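## Task

Take tube B (blue cap), now sitting in rack RK position B4, and seat it fully down in bore D6 of mixer MX. Then run the mixer by pressing its START key, and keep the tube in that bore until the green lamp on top of the mixer is off. Do not grip or disturb anyone else's tubes; they must stay seated in their bores and wells. Every station must end up upright and level on the bench mat. Nothing counts if it stays in place only because the robot is holding it. Finish by opening the gripper and moving the hand away.

## Robot and tools

Robot: a single 7-joint Kinova Gen3 arm with a Robotiq 2F-85 parallel gripper and a wrist camera. There is only one arm, so every motion command carries one row for it.

Bench layout: the tube rack RK is closest to the arm base. Behind it, left to right, stand the mixer MX, magnet block MG, spectrophotometer SP, balance BAL and dry block DB. None are fastened, so they can be shoved or tipped. Looking at a station from its front, row A is the closest row and column 1 the leftmost. START is the key on the mixer's slanted front face. If the shaking block is grabbed or bumped during a run, the run aborts and a red lamp lights on top; the mixer must then be started again. Pressing START mid-run has no effect. Tubes must be pushed to the bottom of the bore.

Frame: the scene frame has its origin on the table surface right under the arm base, +z upward, and +y to the left when facing along +x. The base may sit slightly tilted. The reported hand position can be a little off, more so at long reach.

Gripper geometry: fingers point along the gripper's +z axis and close along its y axis. end_effector_position is the point midway between the pads when shut. Closed fingertips extend about 19 mm past that point, open ones about 6 mm. Closing pushes the fingertips roughly 13 mm farther from the wrist, so leave that clearance above a surface.

A row is 9 plain numbers: x, y, z, qw, qx, qy, qz, position, speed. x, y, z is an absolute target for the hand point in metres in the scene frame; qw..qz is an absolute orientation quaternion, w first, also in the scene frame. To hold an orientation, repeat the same quaternion in every row rather than copying the possibly drifted reported one. position (range -1 to 1) sets the finger opening: +1 fully open (85 mm), 0 about 41 mm, about -0.8 pads touching, -1 closes until blocked. speed (range -1 to 1) sets finger rate: about 20 mm/s at -1, 85 at 0, 150 at +1. Grip force is not adjustable beyond this; a full close gives roughly 190 to 235 N per pad. For a gentler grip, open and then command a position just under the object width. A target more than 0.6 m from the last reported position along any gripper axis is refused.

Tools:
- execute_actions: actions is a list holding zero or one item. An empty list just returns the state. An item with rows (1 to 15 rows) and steps (1 to 15, default 15) runs that many control steps of 1/30 s, one row per step, reusing the last row if rows run out. An item with only steps (up to 300) is a pause counted from the previous result. Optional pictures true/false.
- move: target is one row as above (absolute pose plus finger numbers); speed is the path's top speed in m/s, 0.002 to 0.5, default 0.25, with turning capped at twice that in rad/s. The hand follows a straight line lasting 0.5 to 10 s and does not stop for obstacles; it may lag, stray or overshoot the speed. Finger values are applied at the start.
- wait: seconds 0 to 10; the robot gets no new command.
- zoom_image: camera (cam_head_left, cam_head_right, cam_high, cam_low, cam_wrist) and region [x0, y0, x1, y1] in image pixels from the top-left, at most 504 by 504.
- read_manual: returns licence text only.
Irreversible.

Motion limits: each control step, the commanded pose is trimmed to within 70 mm and 16 degrees of the measured pose, and position takes priority over orientation. After an action the arm only continues to the last trimmed pose, so check the result and send the rest. The simulation keeps running while the operator is composing a reply.

Results: a state line gives end_effector_position and end_effector_quat_wxyz, joint positions and joint torques, and position_measured_pct (about 50 minus 50 times the finger position; 0 = fully open). Fingers stopping below about 90 mean something is held or blocking; around 90 means the pads met on nothing or something very thin. A move adds a move: line, e.g. done, off_target, moving, held or fault, with limits such as paced (pose clipped) or held (clearance check blocked steps; the arm may then jump faster). HELD marks steps not sent; pose unreachable means the clearance check changed the command. Hand target shows where the controller is heading.

Avoid: contact torque reaching a joint's load limit (48.6 N m for the first four joints, 30.6 for the last three, held load included) causes a 10 s stop. Holding loads heats motors; MOTOR HOT appears at 60 °C and at 75 °C the arm sags with an OVER-TEMPERATURE FAULT. Fast or deep contacts hit harder. Do not drop, slam or knock anything off the table, which ends the scene. Loose objects may occasionally get nudged by outside pushes.

Each tool is called after ">>>" as name(argument=value, ...), one argument or row to a line, values as JSON.

## Session

>>> execute_actions(
  actions=[],
)

Scene clock: 0.00 s of 9600.00 s.
end_effector_position=(+0.0844, -0.3862, +0.2402) position_measured_pct=0.0 end_effector_quat_wxyz=(+0.246, -0.186, +0.863, +0.401)
Joint positions: [ 1.788  1.076 -0.515  1.089 -0.06   1.893  3.289]
Joint velocities: [ 0.     0.    -0.    -0.001  0.     0.     0.   ]
Joint torques (N m, as the joint torque sensors report them, + toward a larger angle): no reading
Hand target: +0.084, -0.386, +0.240; +0.246, -0.186, +0.863, +0.401

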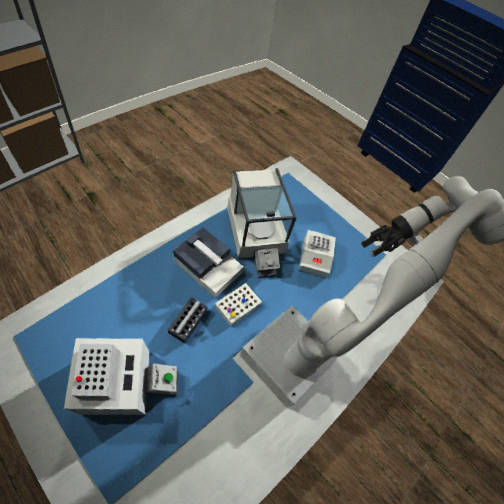

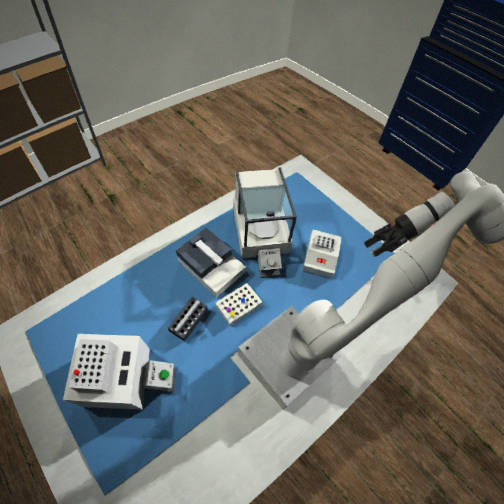

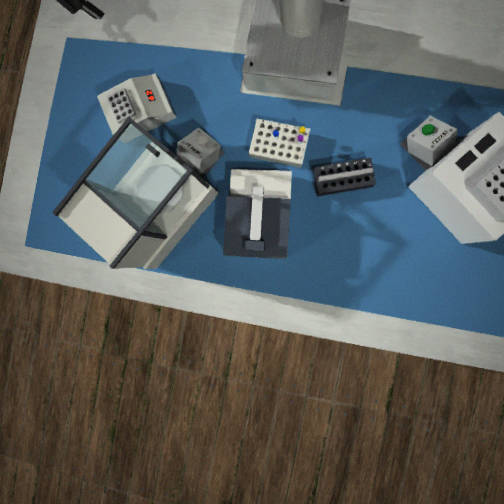

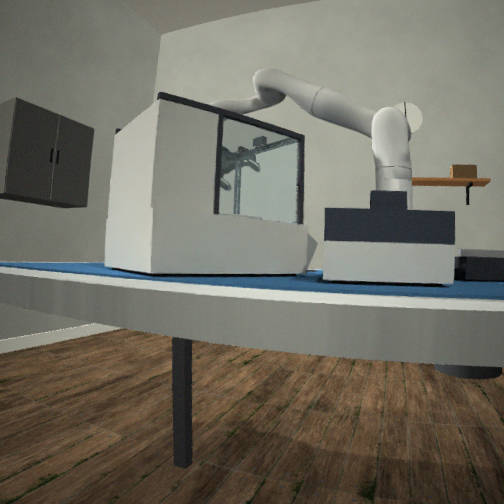

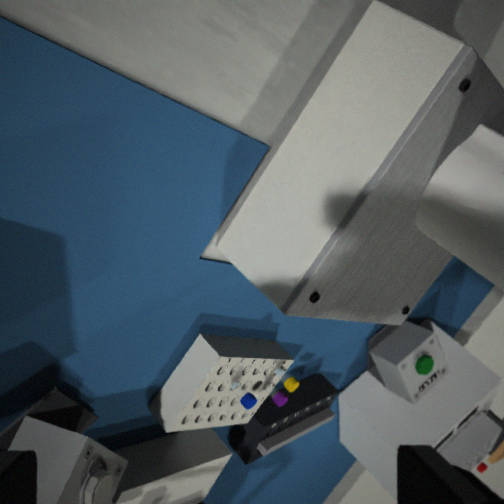

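>>> zoom_image(
  camera="cam_high",
  region=[180, 0, 504, 260],
)

>>> move(
  target=[0.3, 0.0, 0.3, 0, 1, 0, 0, 1, 0],
  speed=0.4,
)

Region (180, 0, 504, 260) of cam_high's 504x504 image, scaled by 1.556, with more detail than that image has; it fills the top 404 rows of this view, and the rest is white.

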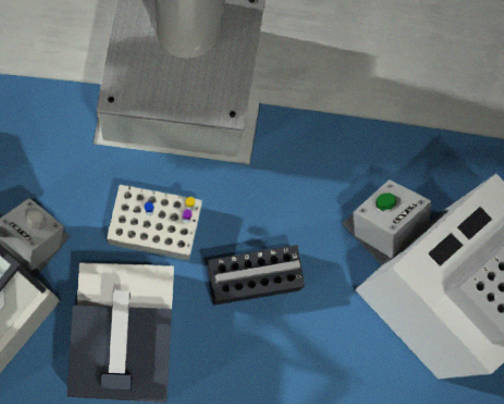

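Scene clock: 8.03 s of 9600.00 s.
end_effector_position=(+0.3013, -0.0002, +0.3006) position_measured_pct=0.0 end_effector_quat_wxyz=(-0.001, +1.000, -0.000, +0.003)
Joint positions: [ 1.108  0.387 -1.483  2.046  0.444  1.1    4.1  ]
Joint velocities: [-0.012 -0.002 -0.002 -0.     0.004 -0.    -0.002]
Joint torques (N m, as the joint torque sensors report them, + toward a larger angle): [-0.17 -7.15 -2.58 -7.19  0.35 -0.17  0.06]
Hand target: +0.301, +0.000, +0.301; -0.001, +1.000, +0.001, +0.003
Off the commanded pose: 0.001 m, 0 deg.
move: done

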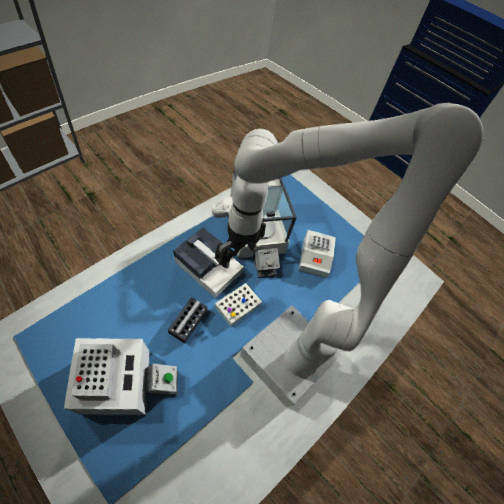

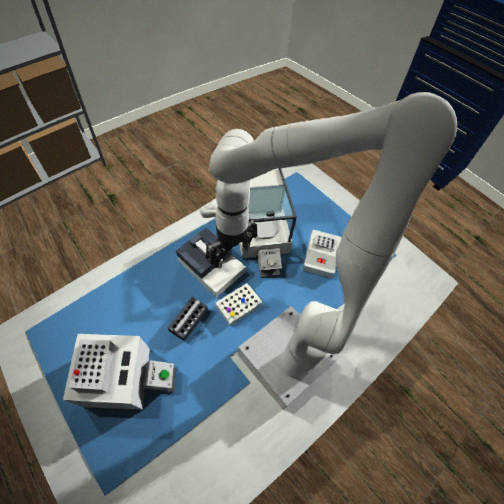

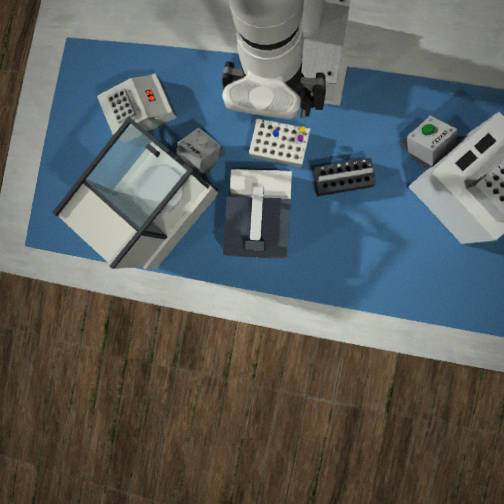

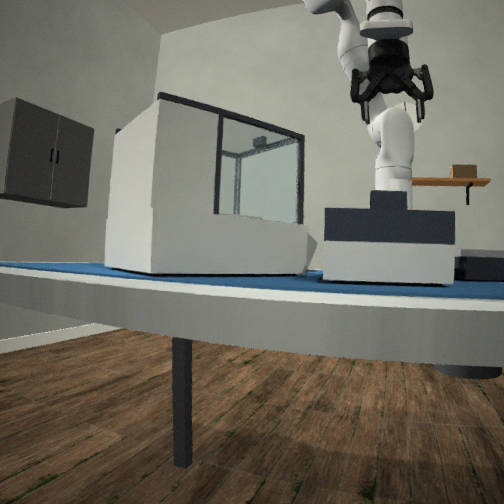

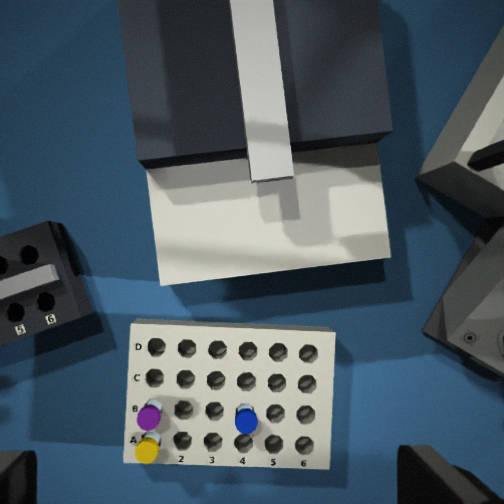

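>>> move(
  target=[0.2, 0.0, 0.2, 0, 1, 0, 0, 1, 0],
  speed=0.3,
)

Scene clock: 12.73 s of 9600.00 s.
end_effector_position=(+0.1999, -0.0002, +0.2001) position_measured_pct=0.0 end_effector_quat_wxyz=(-0.001, +1.000, -0.000, -0.000)
Joint positions: [ 1.047  0.362 -1.392  2.499  0.605  0.672  3.849]
Joint velocities: [-0.031  0.004  0.013  0.001  0.012 -0.001 -0.016]
Joint torques (N m, as the joint torque sensors report them, + toward a larger angle): [-0.63 -5.29 -1.31 -4.53 -0.4  -0.45  0.18]
Hand target: +0.200, +0.000, +0.200; -0.001, +1.000, +0.001, -0.000
Off the commanded pose: 0.000 m, 0 deg.
move: done

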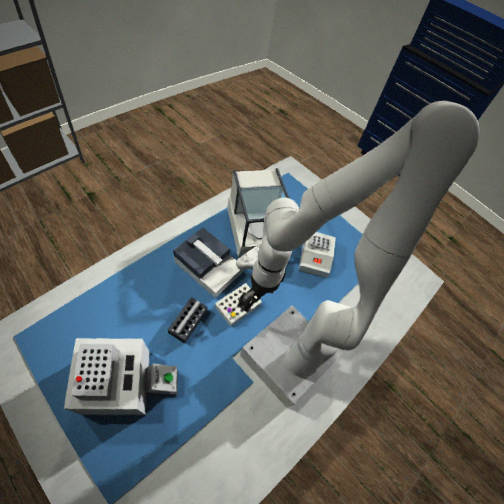

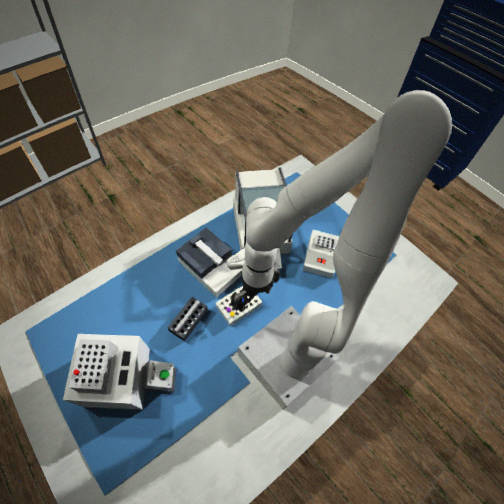

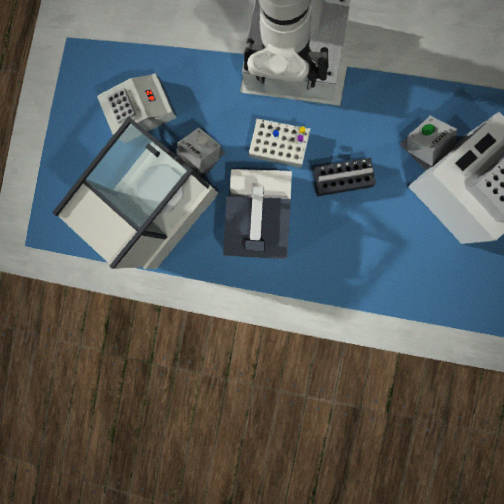

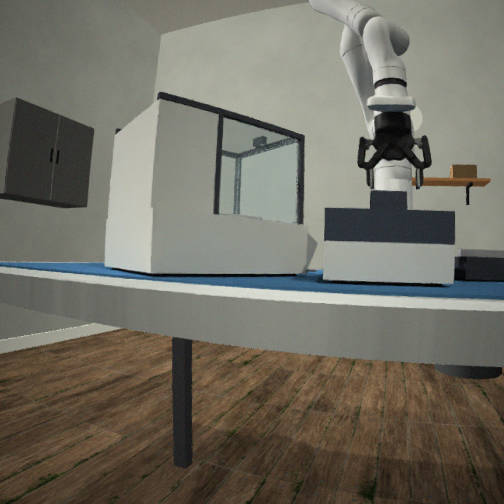

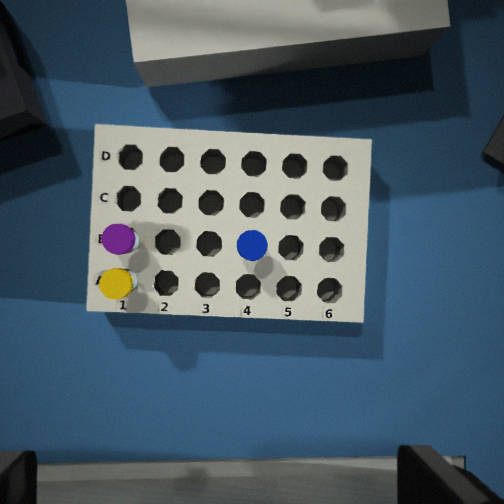

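>>> move(
  target=[0.258, 0.0, 0.12, 0, 1, 0, 0, 0.1, 0],
  speed=0.2,
)

>>> zoom_image(
  camera="cam_head_right",
  region=[180, 230, 300, 350],
)

Scene clock: 18.57 s of 9600.00 s.
end_effector_position=(+0.2580, +0.0001, +0.1203) position_measured_pct=45.2 end_effector_quat_wxyz=(-0.001, +1.000, -0.001, -0.000)
Joint positions: [ 0.621  0.667 -0.946  2.44   1.142  0.592  3.403]
Joint velocities: [-0.015  0.004  0.003  0.004  0.014 -0.002 -0.018]
Joint torques (N m, as the joint torque sensors report them, + toward a larger angle): [ -0.12 -11.17  -2.01  -2.08   0.28  -0.31  -0.19]
Hand target: +0.258, +0.000, +0.120; -0.001, +1.000, +0.000, -0.000
Off the commanded pose: 0.000 m, 0 deg.
move: done

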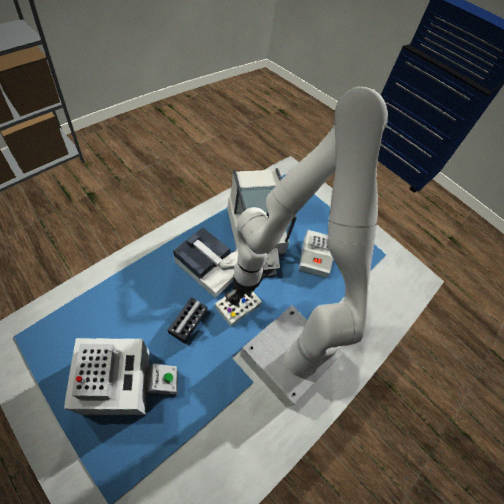

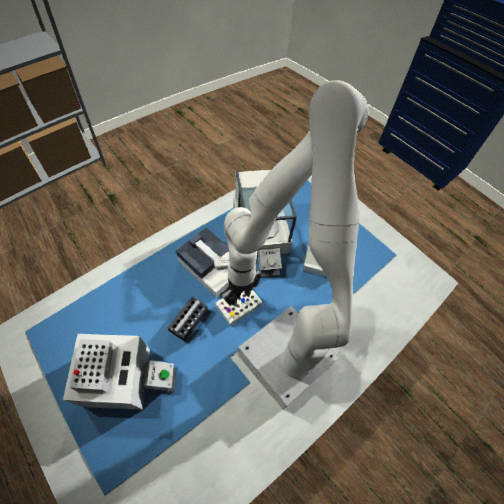

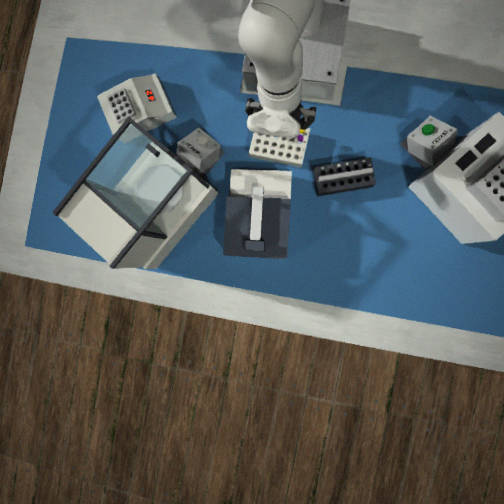

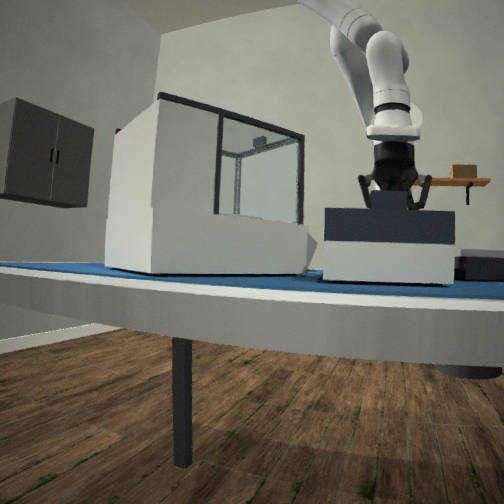

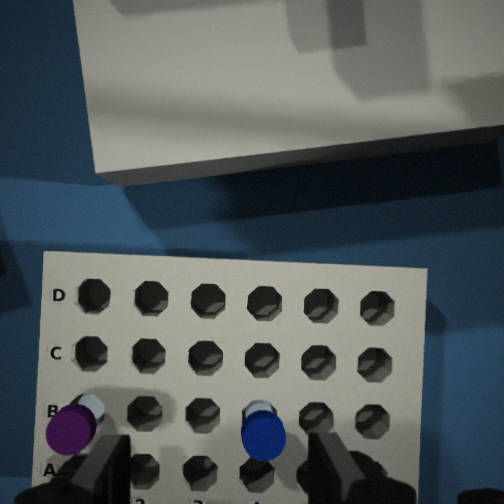

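Region (180, 230, 300, 350) of cam_head_right's 504x504 image, scaled by 4.200, with more detail than that image has.

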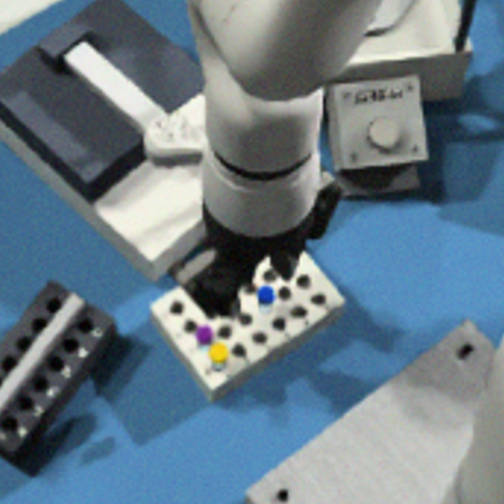

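>>> move(
  target=[0.258, -0.011, 0.09, 0, 1, 0, 0, 0.1, 0],
  speed=0.1,
)

Scene clock: 28.43 s of 9600.00 s.
end_effector_position=(+0.2581, -0.0110, +0.0903) position_measured_pct=45.2 end_effector_quat_wxyz=(-0.000, +1.000, -0.000, -0.000)
Joint positions: [ 0.584  0.754 -0.844  2.459  1.365  0.558  3.247]
Joint velocities: [-0.006  0.007  0.004  0.005  0.022 -0.002 -0.022]
Joint torques (N m, as the joint torque sensors report them, + toward a larger angle): [ -0.53 -12.31  -2.44  -1.23  -0.34  -0.26   0.02]
Hand target: +0.258, -0.011, +0.090; -0.000, +1.000, +0.000, -0.000
Off the commanded pose: 0.000 m, 0 deg.
move: done

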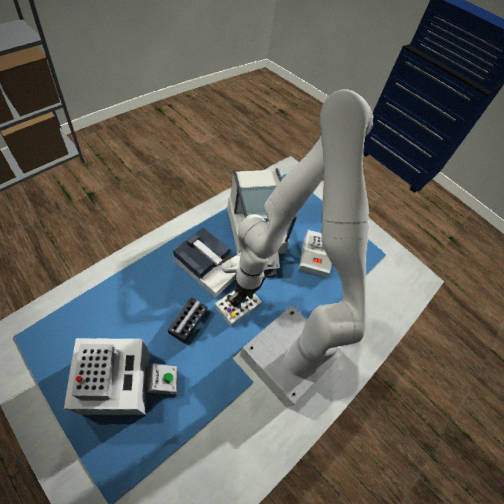

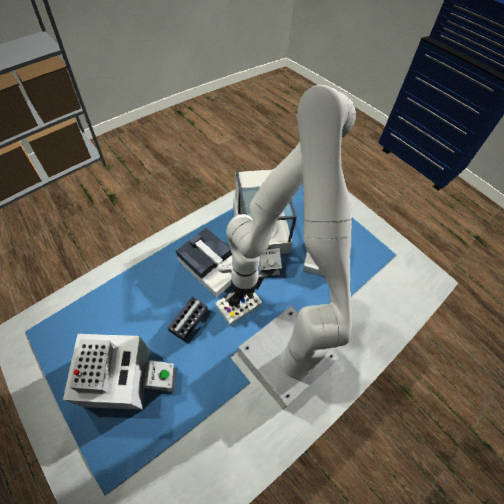

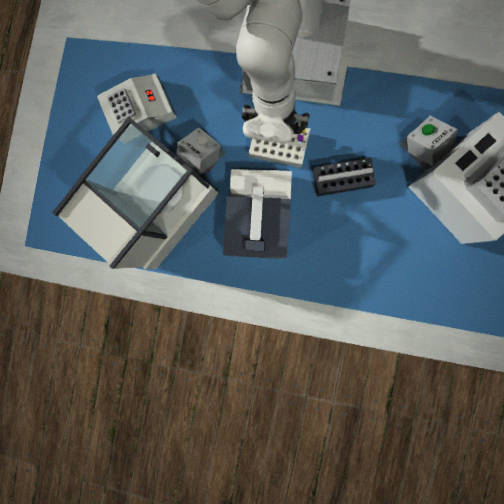

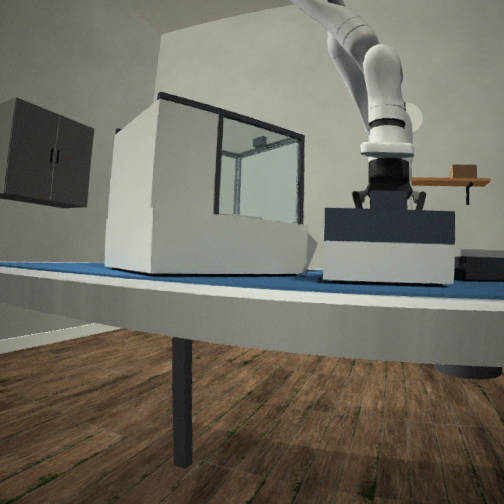

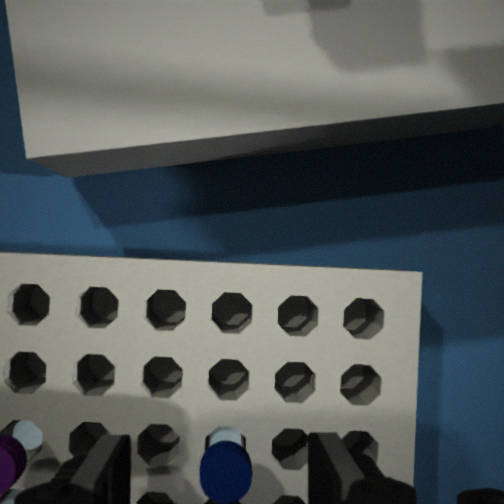

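>>> zoom_image(
  camera="cam_head_right",
  region=[200, 260, 280, 340],
)

Region (200, 260, 280, 340) of cam_head_right's 504x504 image, scaled by 6.300, with more detail than that image has.

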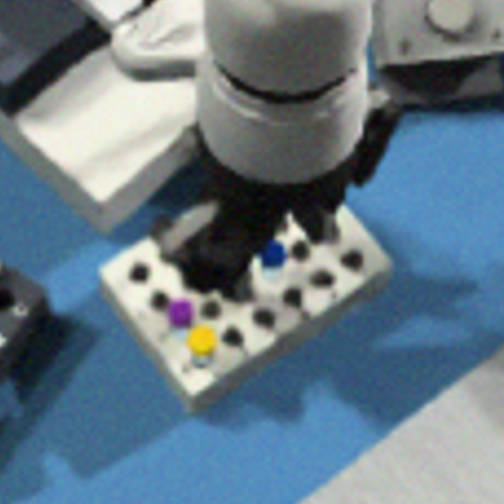

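>>> move(
  target=[0.258, -0.011, 0.072, 0, 1, 0, 0, 0.1, 0],
  speed=0.03,
)

Scene clock: 34.83 s of 9600.00 s.
end_effector_position=(+0.2582, -0.0111, +0.0727) position_measured_pct=45.2 end_effector_quat_wxyz=(+0.000, +1.000, +0.000, +0.000)
Joint positions: [ 0.558  0.816 -0.809  2.465  1.502  0.566  3.125]
Joint velocities: [-0.002  0.001 -0.002  0.006  0.021  0.003 -0.021]
Joint torques (N m, as the joint torque sensors report them, + toward a larger angle): [ -0.18 -10.93  -2.37  -1.37   0.12  -0.07  -0.07]
Hand target: +0.258, -0.011, +0.072; -0.000, +1.000, -0.000, -0.000
Off the commanded pose: 0.001 m, 0 deg.
move: done

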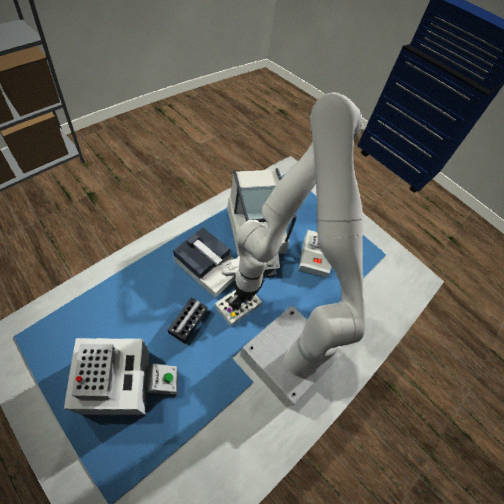

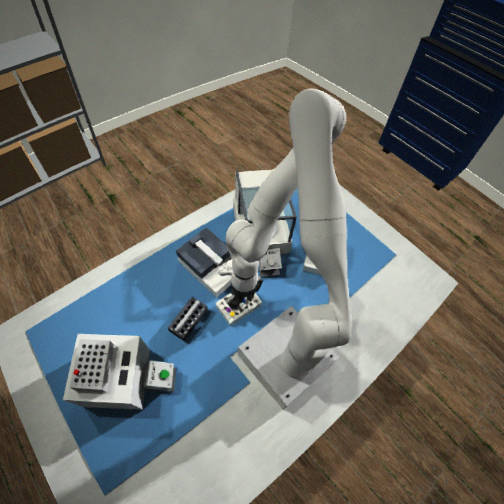

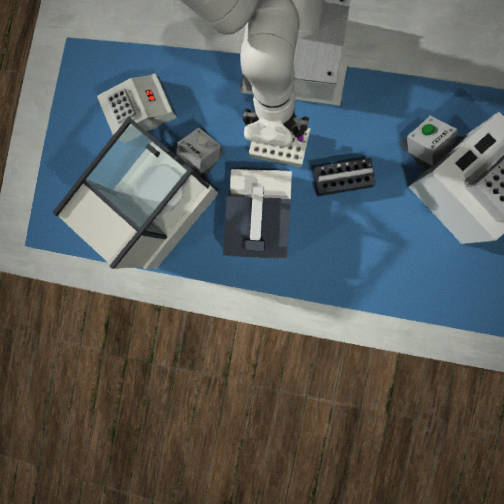

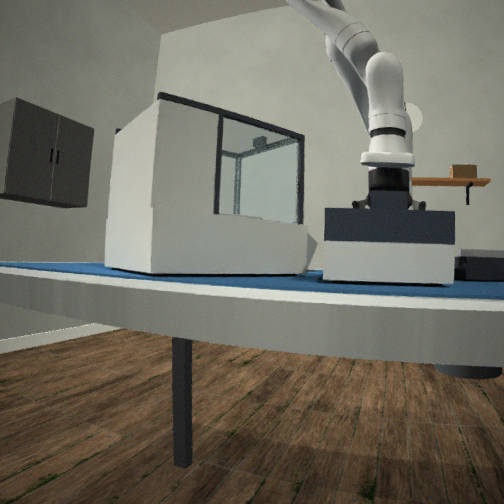

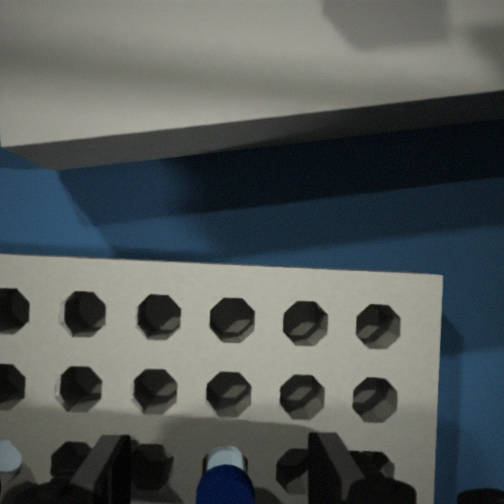

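>>> execute_actions(
  actions=[
    {"rows": [[0.258, -0.011, 0.072, 0, 1, 0, 0, -1, 0]], "steps": 15},
  ],
  pictures=false,
)

>>> move(
  target=[0.258, -0.011, 0.2, 0, 1, 0, 0, -1, 0],
  speed=0.15,
)

Scene clock: 37.33 s of 9600.00 s.
end_effector_position=(+0.2607, -0.0110, +0.0751) position_measured_pct=81.0 end_effector_quat_wxyz=(+0.002, +1.000, +0.002, +0.005)
Joint positions: [ 0.558  0.808 -0.814  2.466  1.504  0.567  3.123]
Joint velocities: [ 0.006 -0.007 -0.005  0.002 -0.004 -0.001  0.   ]
Joint torques (N m, as the joint torque sensors report them, + toward a larger angle): [ 0.01 -2.46  1.48 -0.91  0.61  0.11  0.3 ]
Hand target: +0.258, -0.011, +0.072; +0.000, +1.000, +0.000, -0.000
Off the commanded pose: 0.004 m, 1 deg.
Steps of this call (steps 1 to 60: nothing new was sent; steps 61 to 75: all 15 steps of this action). Readings (end_effector_position | what the end effector reports):
61: (+0.2582, -0.0110, +0.0727) | position_measured_pct=45.2
62: (+0.2582, -0.0103, +0.0729) | position_measured_pct=45.6
64: (+0.2587, -0.0094, +0.0734) | position_measured_pct=49.6
68: (+0.2596, -0.0107, +0.0743) | position_measured_pct=61.1
75: the state above

Scene clock: 39.03 s of 9600.00 s.
end_effector_position=(+0.2582, -0.0114, +0.1999) position_measured_pct=83.3 end_effector_quat_wxyz=(+0.001, +1.000, +0.000, +0.001)
Joint positions: [ 0.901  0.438 -1.191  2.344  0.645  0.738  3.917]
Joint velocities: [ 0.013  0.001 -0.002 -0.004 -0.007  0.003  0.009]
Joint torques (N m, as the joint torque sensors report them, + toward a larger angle): [-0.76 -8.17 -1.88 -4.25  0.02 -0.19 -0.15]
Hand target: +0.258, -0.012, +0.200; +0.001, +1.000, -0.000, +0.000
Off the commanded pose: 0.000 m, 0 deg.
move: done

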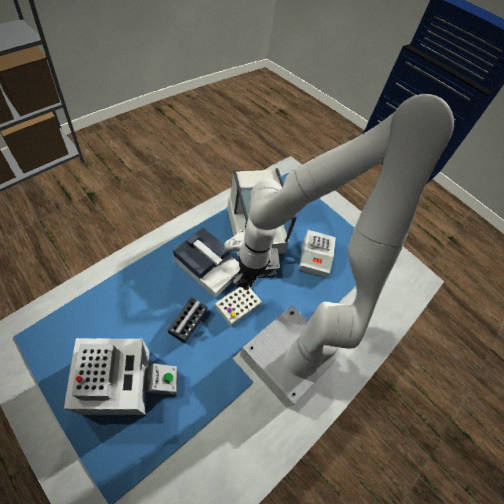

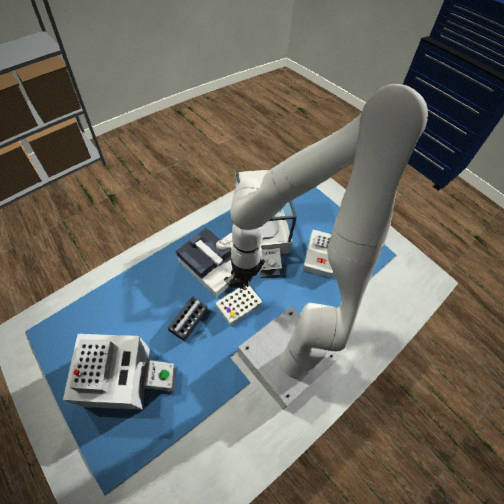

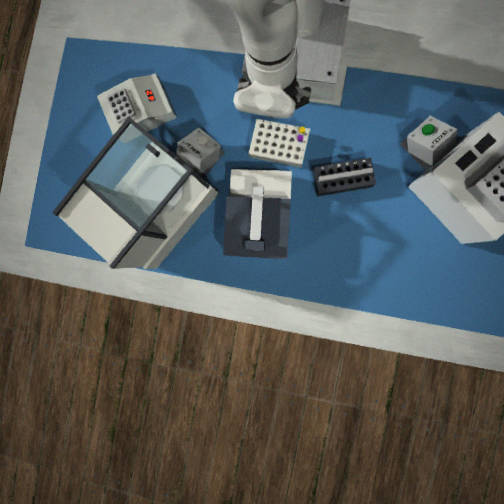

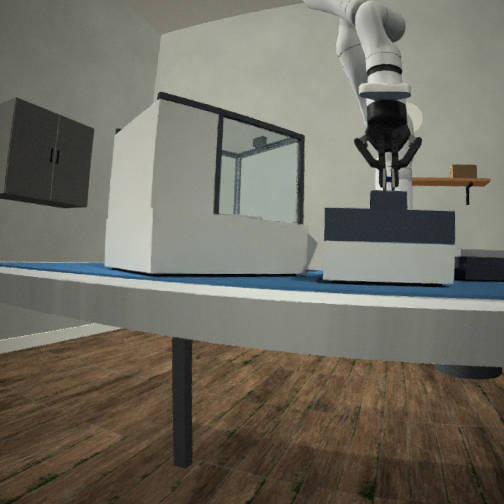

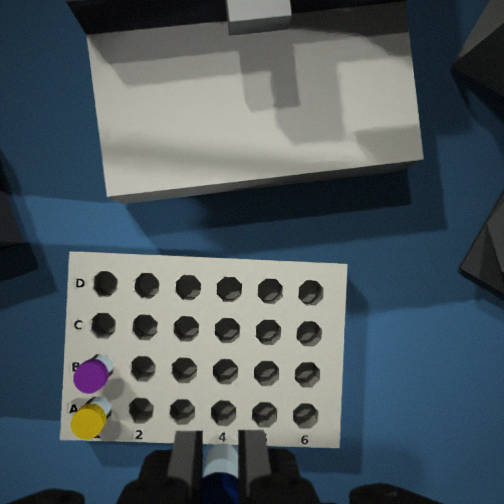

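>>> move(
  target=[0.3, 0.4, 0.35, 0, 1, 0, 0, -1, 0],
  speed=0.3,
)

Scene clock: 46.80 s of 9600.00 s.
end_effector_position=(+0.3001, +0.4003, +0.3504) position_measured_pct=83.3 end_effector_quat_wxyz=(-0.001, +1.000, -0.001, +0.001)
Joint positions: [-0.384  0.681 -1.066  1.316  0.588  1.477  3.275]
Joint velocities: [-0.007  0.005  0.001 -0.003  0.     0.003  0.001]
Joint torques (N m, as the joint torque sensors report them, + toward a larger angle): [ -0.44 -17.59  -4.02  -7.69  -0.03  -0.26   0.02]
Hand target: +0.300, +0.401, +0.350; -0.001, +1.000, -0.001, +0.000
Off the commanded pose: 0.001 m, 0 deg.
move: done

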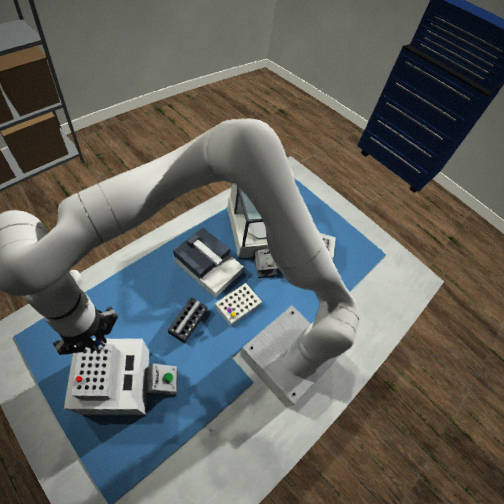

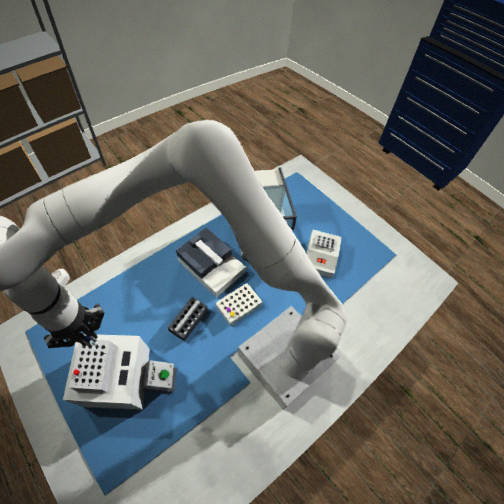

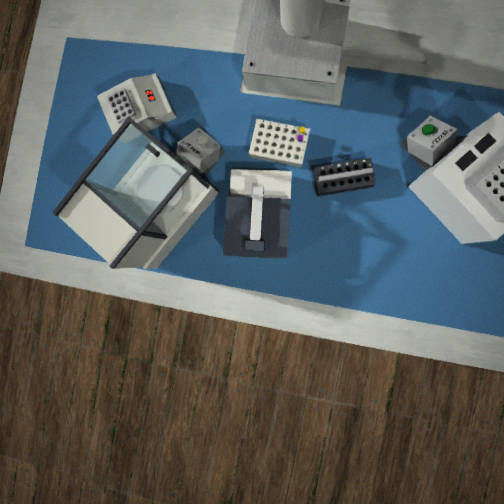

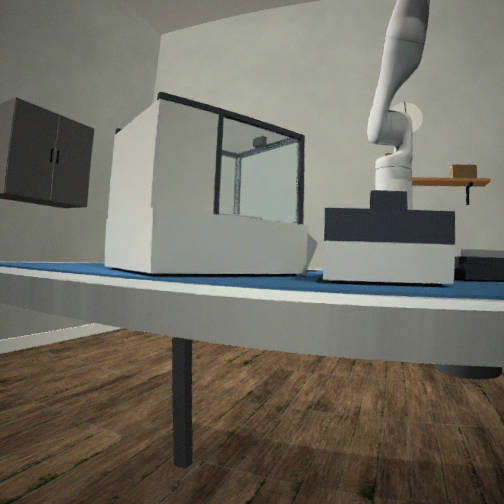

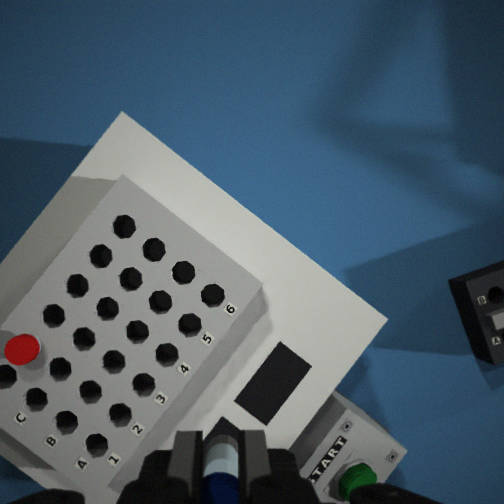

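>>> move(
  target=[0.312, 0.461, 0.3, 0, 1, 0, 0, -1, 0],
  speed=0.2,
)

Scene clock: 54.60 s of 9600.00 s.
end_effector_position=(+0.3122, +0.4609, +0.3002) position_measured_pct=83.3 end_effector_quat_wxyz=(-0.000, +1.000, -0.000, +0.000)
Joint positions: [-0.532  0.833 -0.997  1.183  0.677  1.461  3.247]
Joint velocities: [-0.004  0.004  0.001 -0.001 -0.001  0.001 -0.001]
Joint torques (N m, as the joint torque sensors report them, + toward a larger angle): [ -0.19 -21.04  -4.45  -6.88   0.2   -0.16   0.18]
Hand target: +0.312, +0.461, +0.300; -0.000, +1.000, +0.000, -0.000
Off the commanded pose: 0.000 m, 0 deg.
move: done

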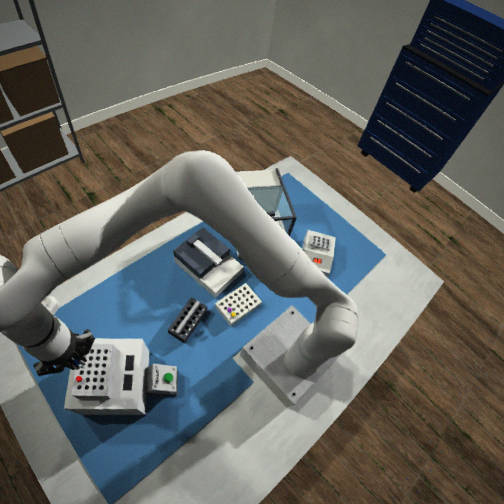

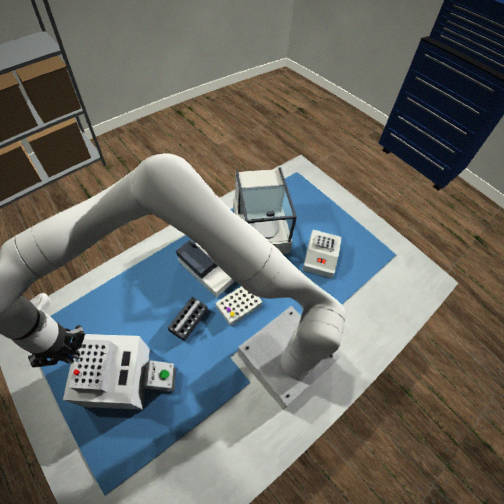

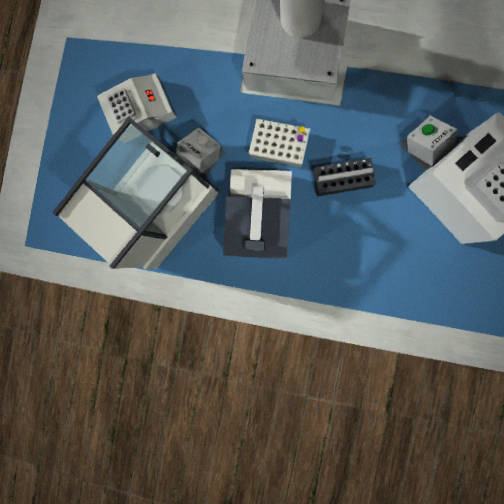

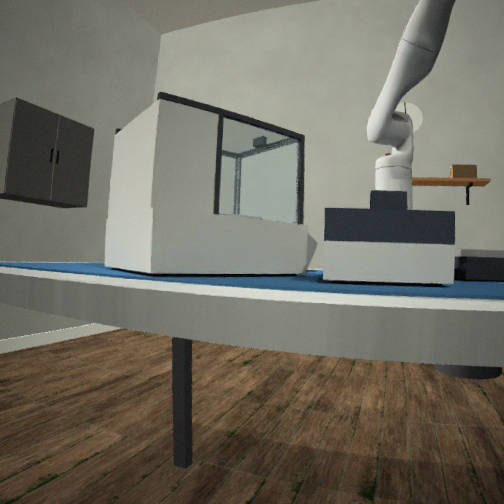

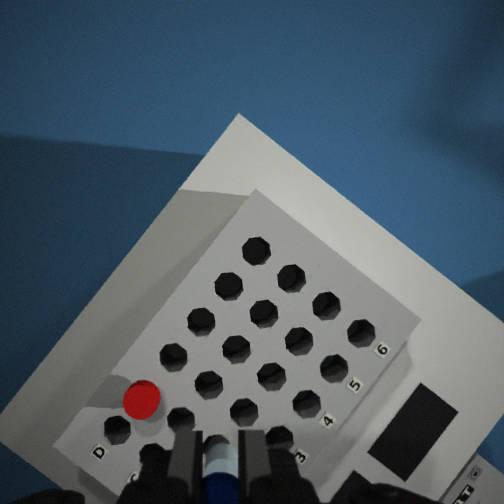

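>>> move(
  target=[0.368, 0.448, 0.25, 0, 1, 0, 0, -1, 0],
  speed=0.1,
)

>>> zoom_image(
  camera="cam_head_left",
  region=[30, 300, 170, 440],
)

Scene clock: 60.20 s of 9600.00 s.
end_effector_position=(+0.3680, +0.4480, +0.2502) position_measured_pct=83.3 end_effector_quat_wxyz=(+0.000, +1.000, +0.000, +0.000)
Joint positions: [-0.472  0.924 -0.963  1.165  0.731  1.397  3.334]
Joint velocities: [ 0.001  0.003  0.002 -0.002 -0.001 -0.001  0.001]
Joint torques (N m, as the joint torque sensors report them, + toward a larger angle): [ -0.45 -21.94  -4.94  -6.69   0.14   0.     0.27]
Hand target: +0.368, +0.448, +0.250; +0.000, +1.000, +0.000, +0.000
Off the commanded pose: 0.000 m, 0 deg.
move: done

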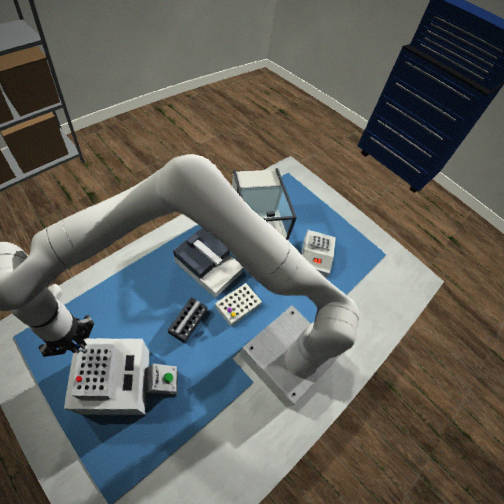

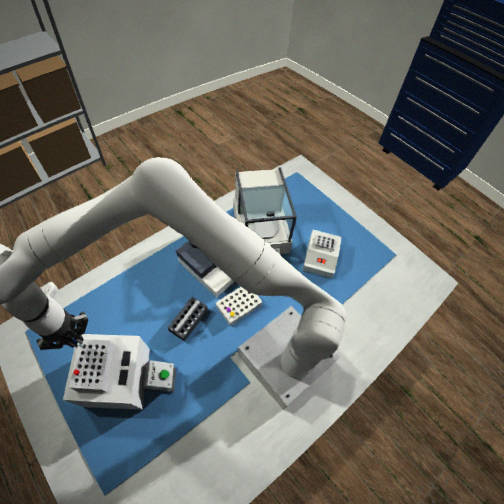

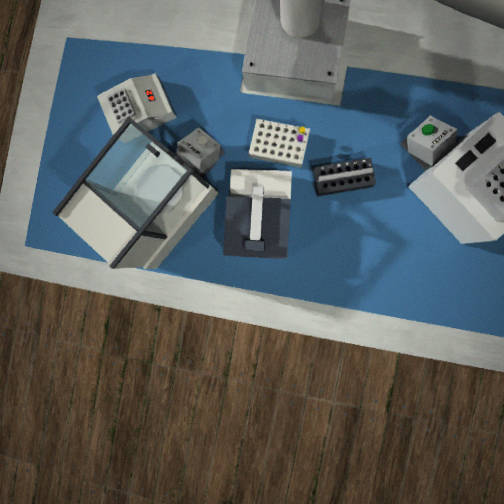

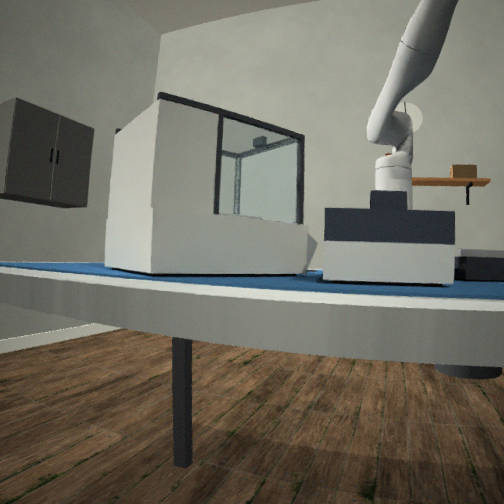

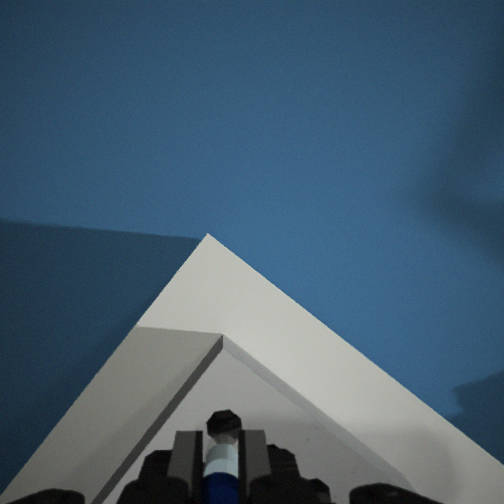

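Region (30, 300, 170, 440) of cam_head_left's 504x504 image, scaled by 3.600, with more detail than that image has.

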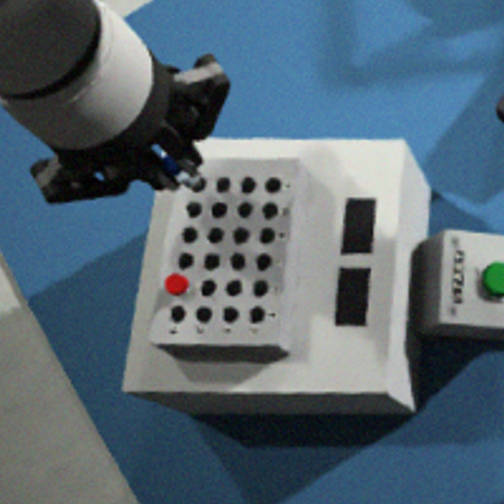

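>>> move(
  target=[0.368, 0.448, 0.215, 0, 1, 0, 0, -1, 0],
  speed=0.03,
)

Scene clock: 63.17 s of 9600.00 s.
end_effector_position=(+0.3704, +0.4516, +0.2346) position_measured_pct=83.3 end_effector_quat_wxyz=(-0.009, +1.000, -0.001, +0.010)
Joint positions: [-0.464  0.935 -0.961  1.208  0.76   1.336  3.306]
Joint velocities: [ 0.002 -0.    -0.003  0.005  0.006 -0.002 -0.007]
Joint torques (N m, as the joint torque sensors report them, + toward a larger angle): [-1.3   1.7   1.85 -0.16  1.26 -4.33 -0.03]
Hand target: +0.368, +0.448, +0.215; -0.000, +1.000, +0.000, -0.000
Off the commanded pose: 0.020 m, 2 deg.
move: off_target

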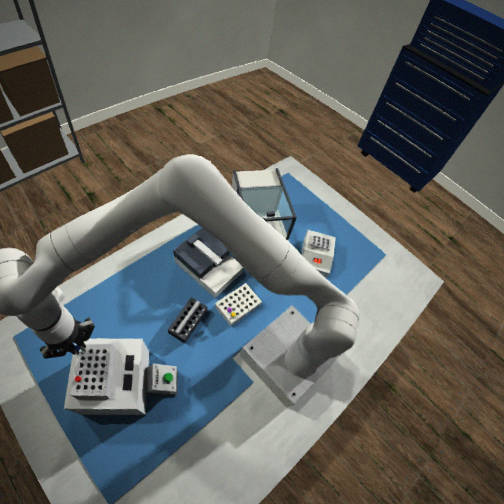

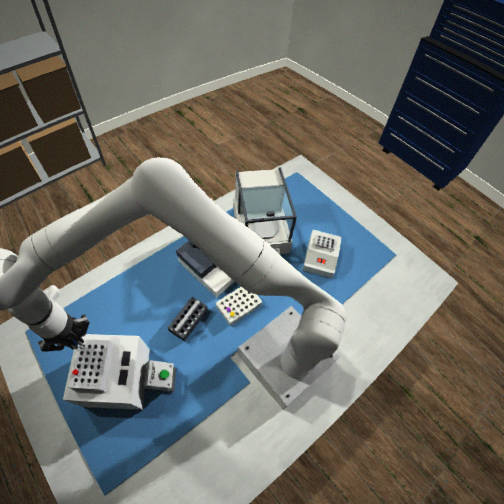

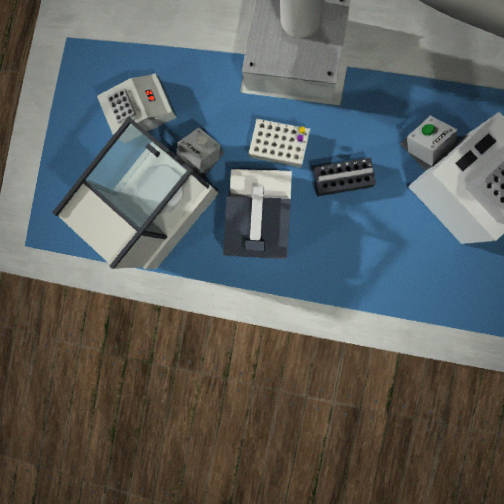

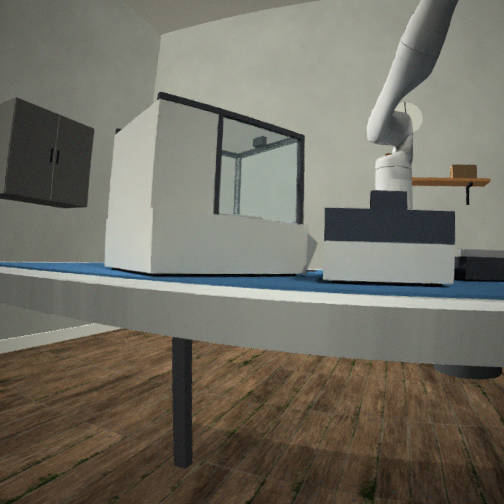

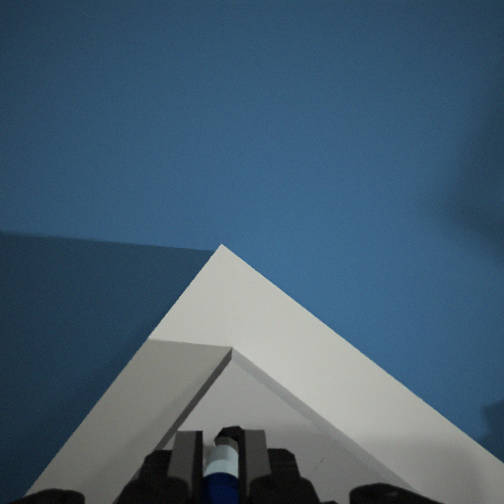

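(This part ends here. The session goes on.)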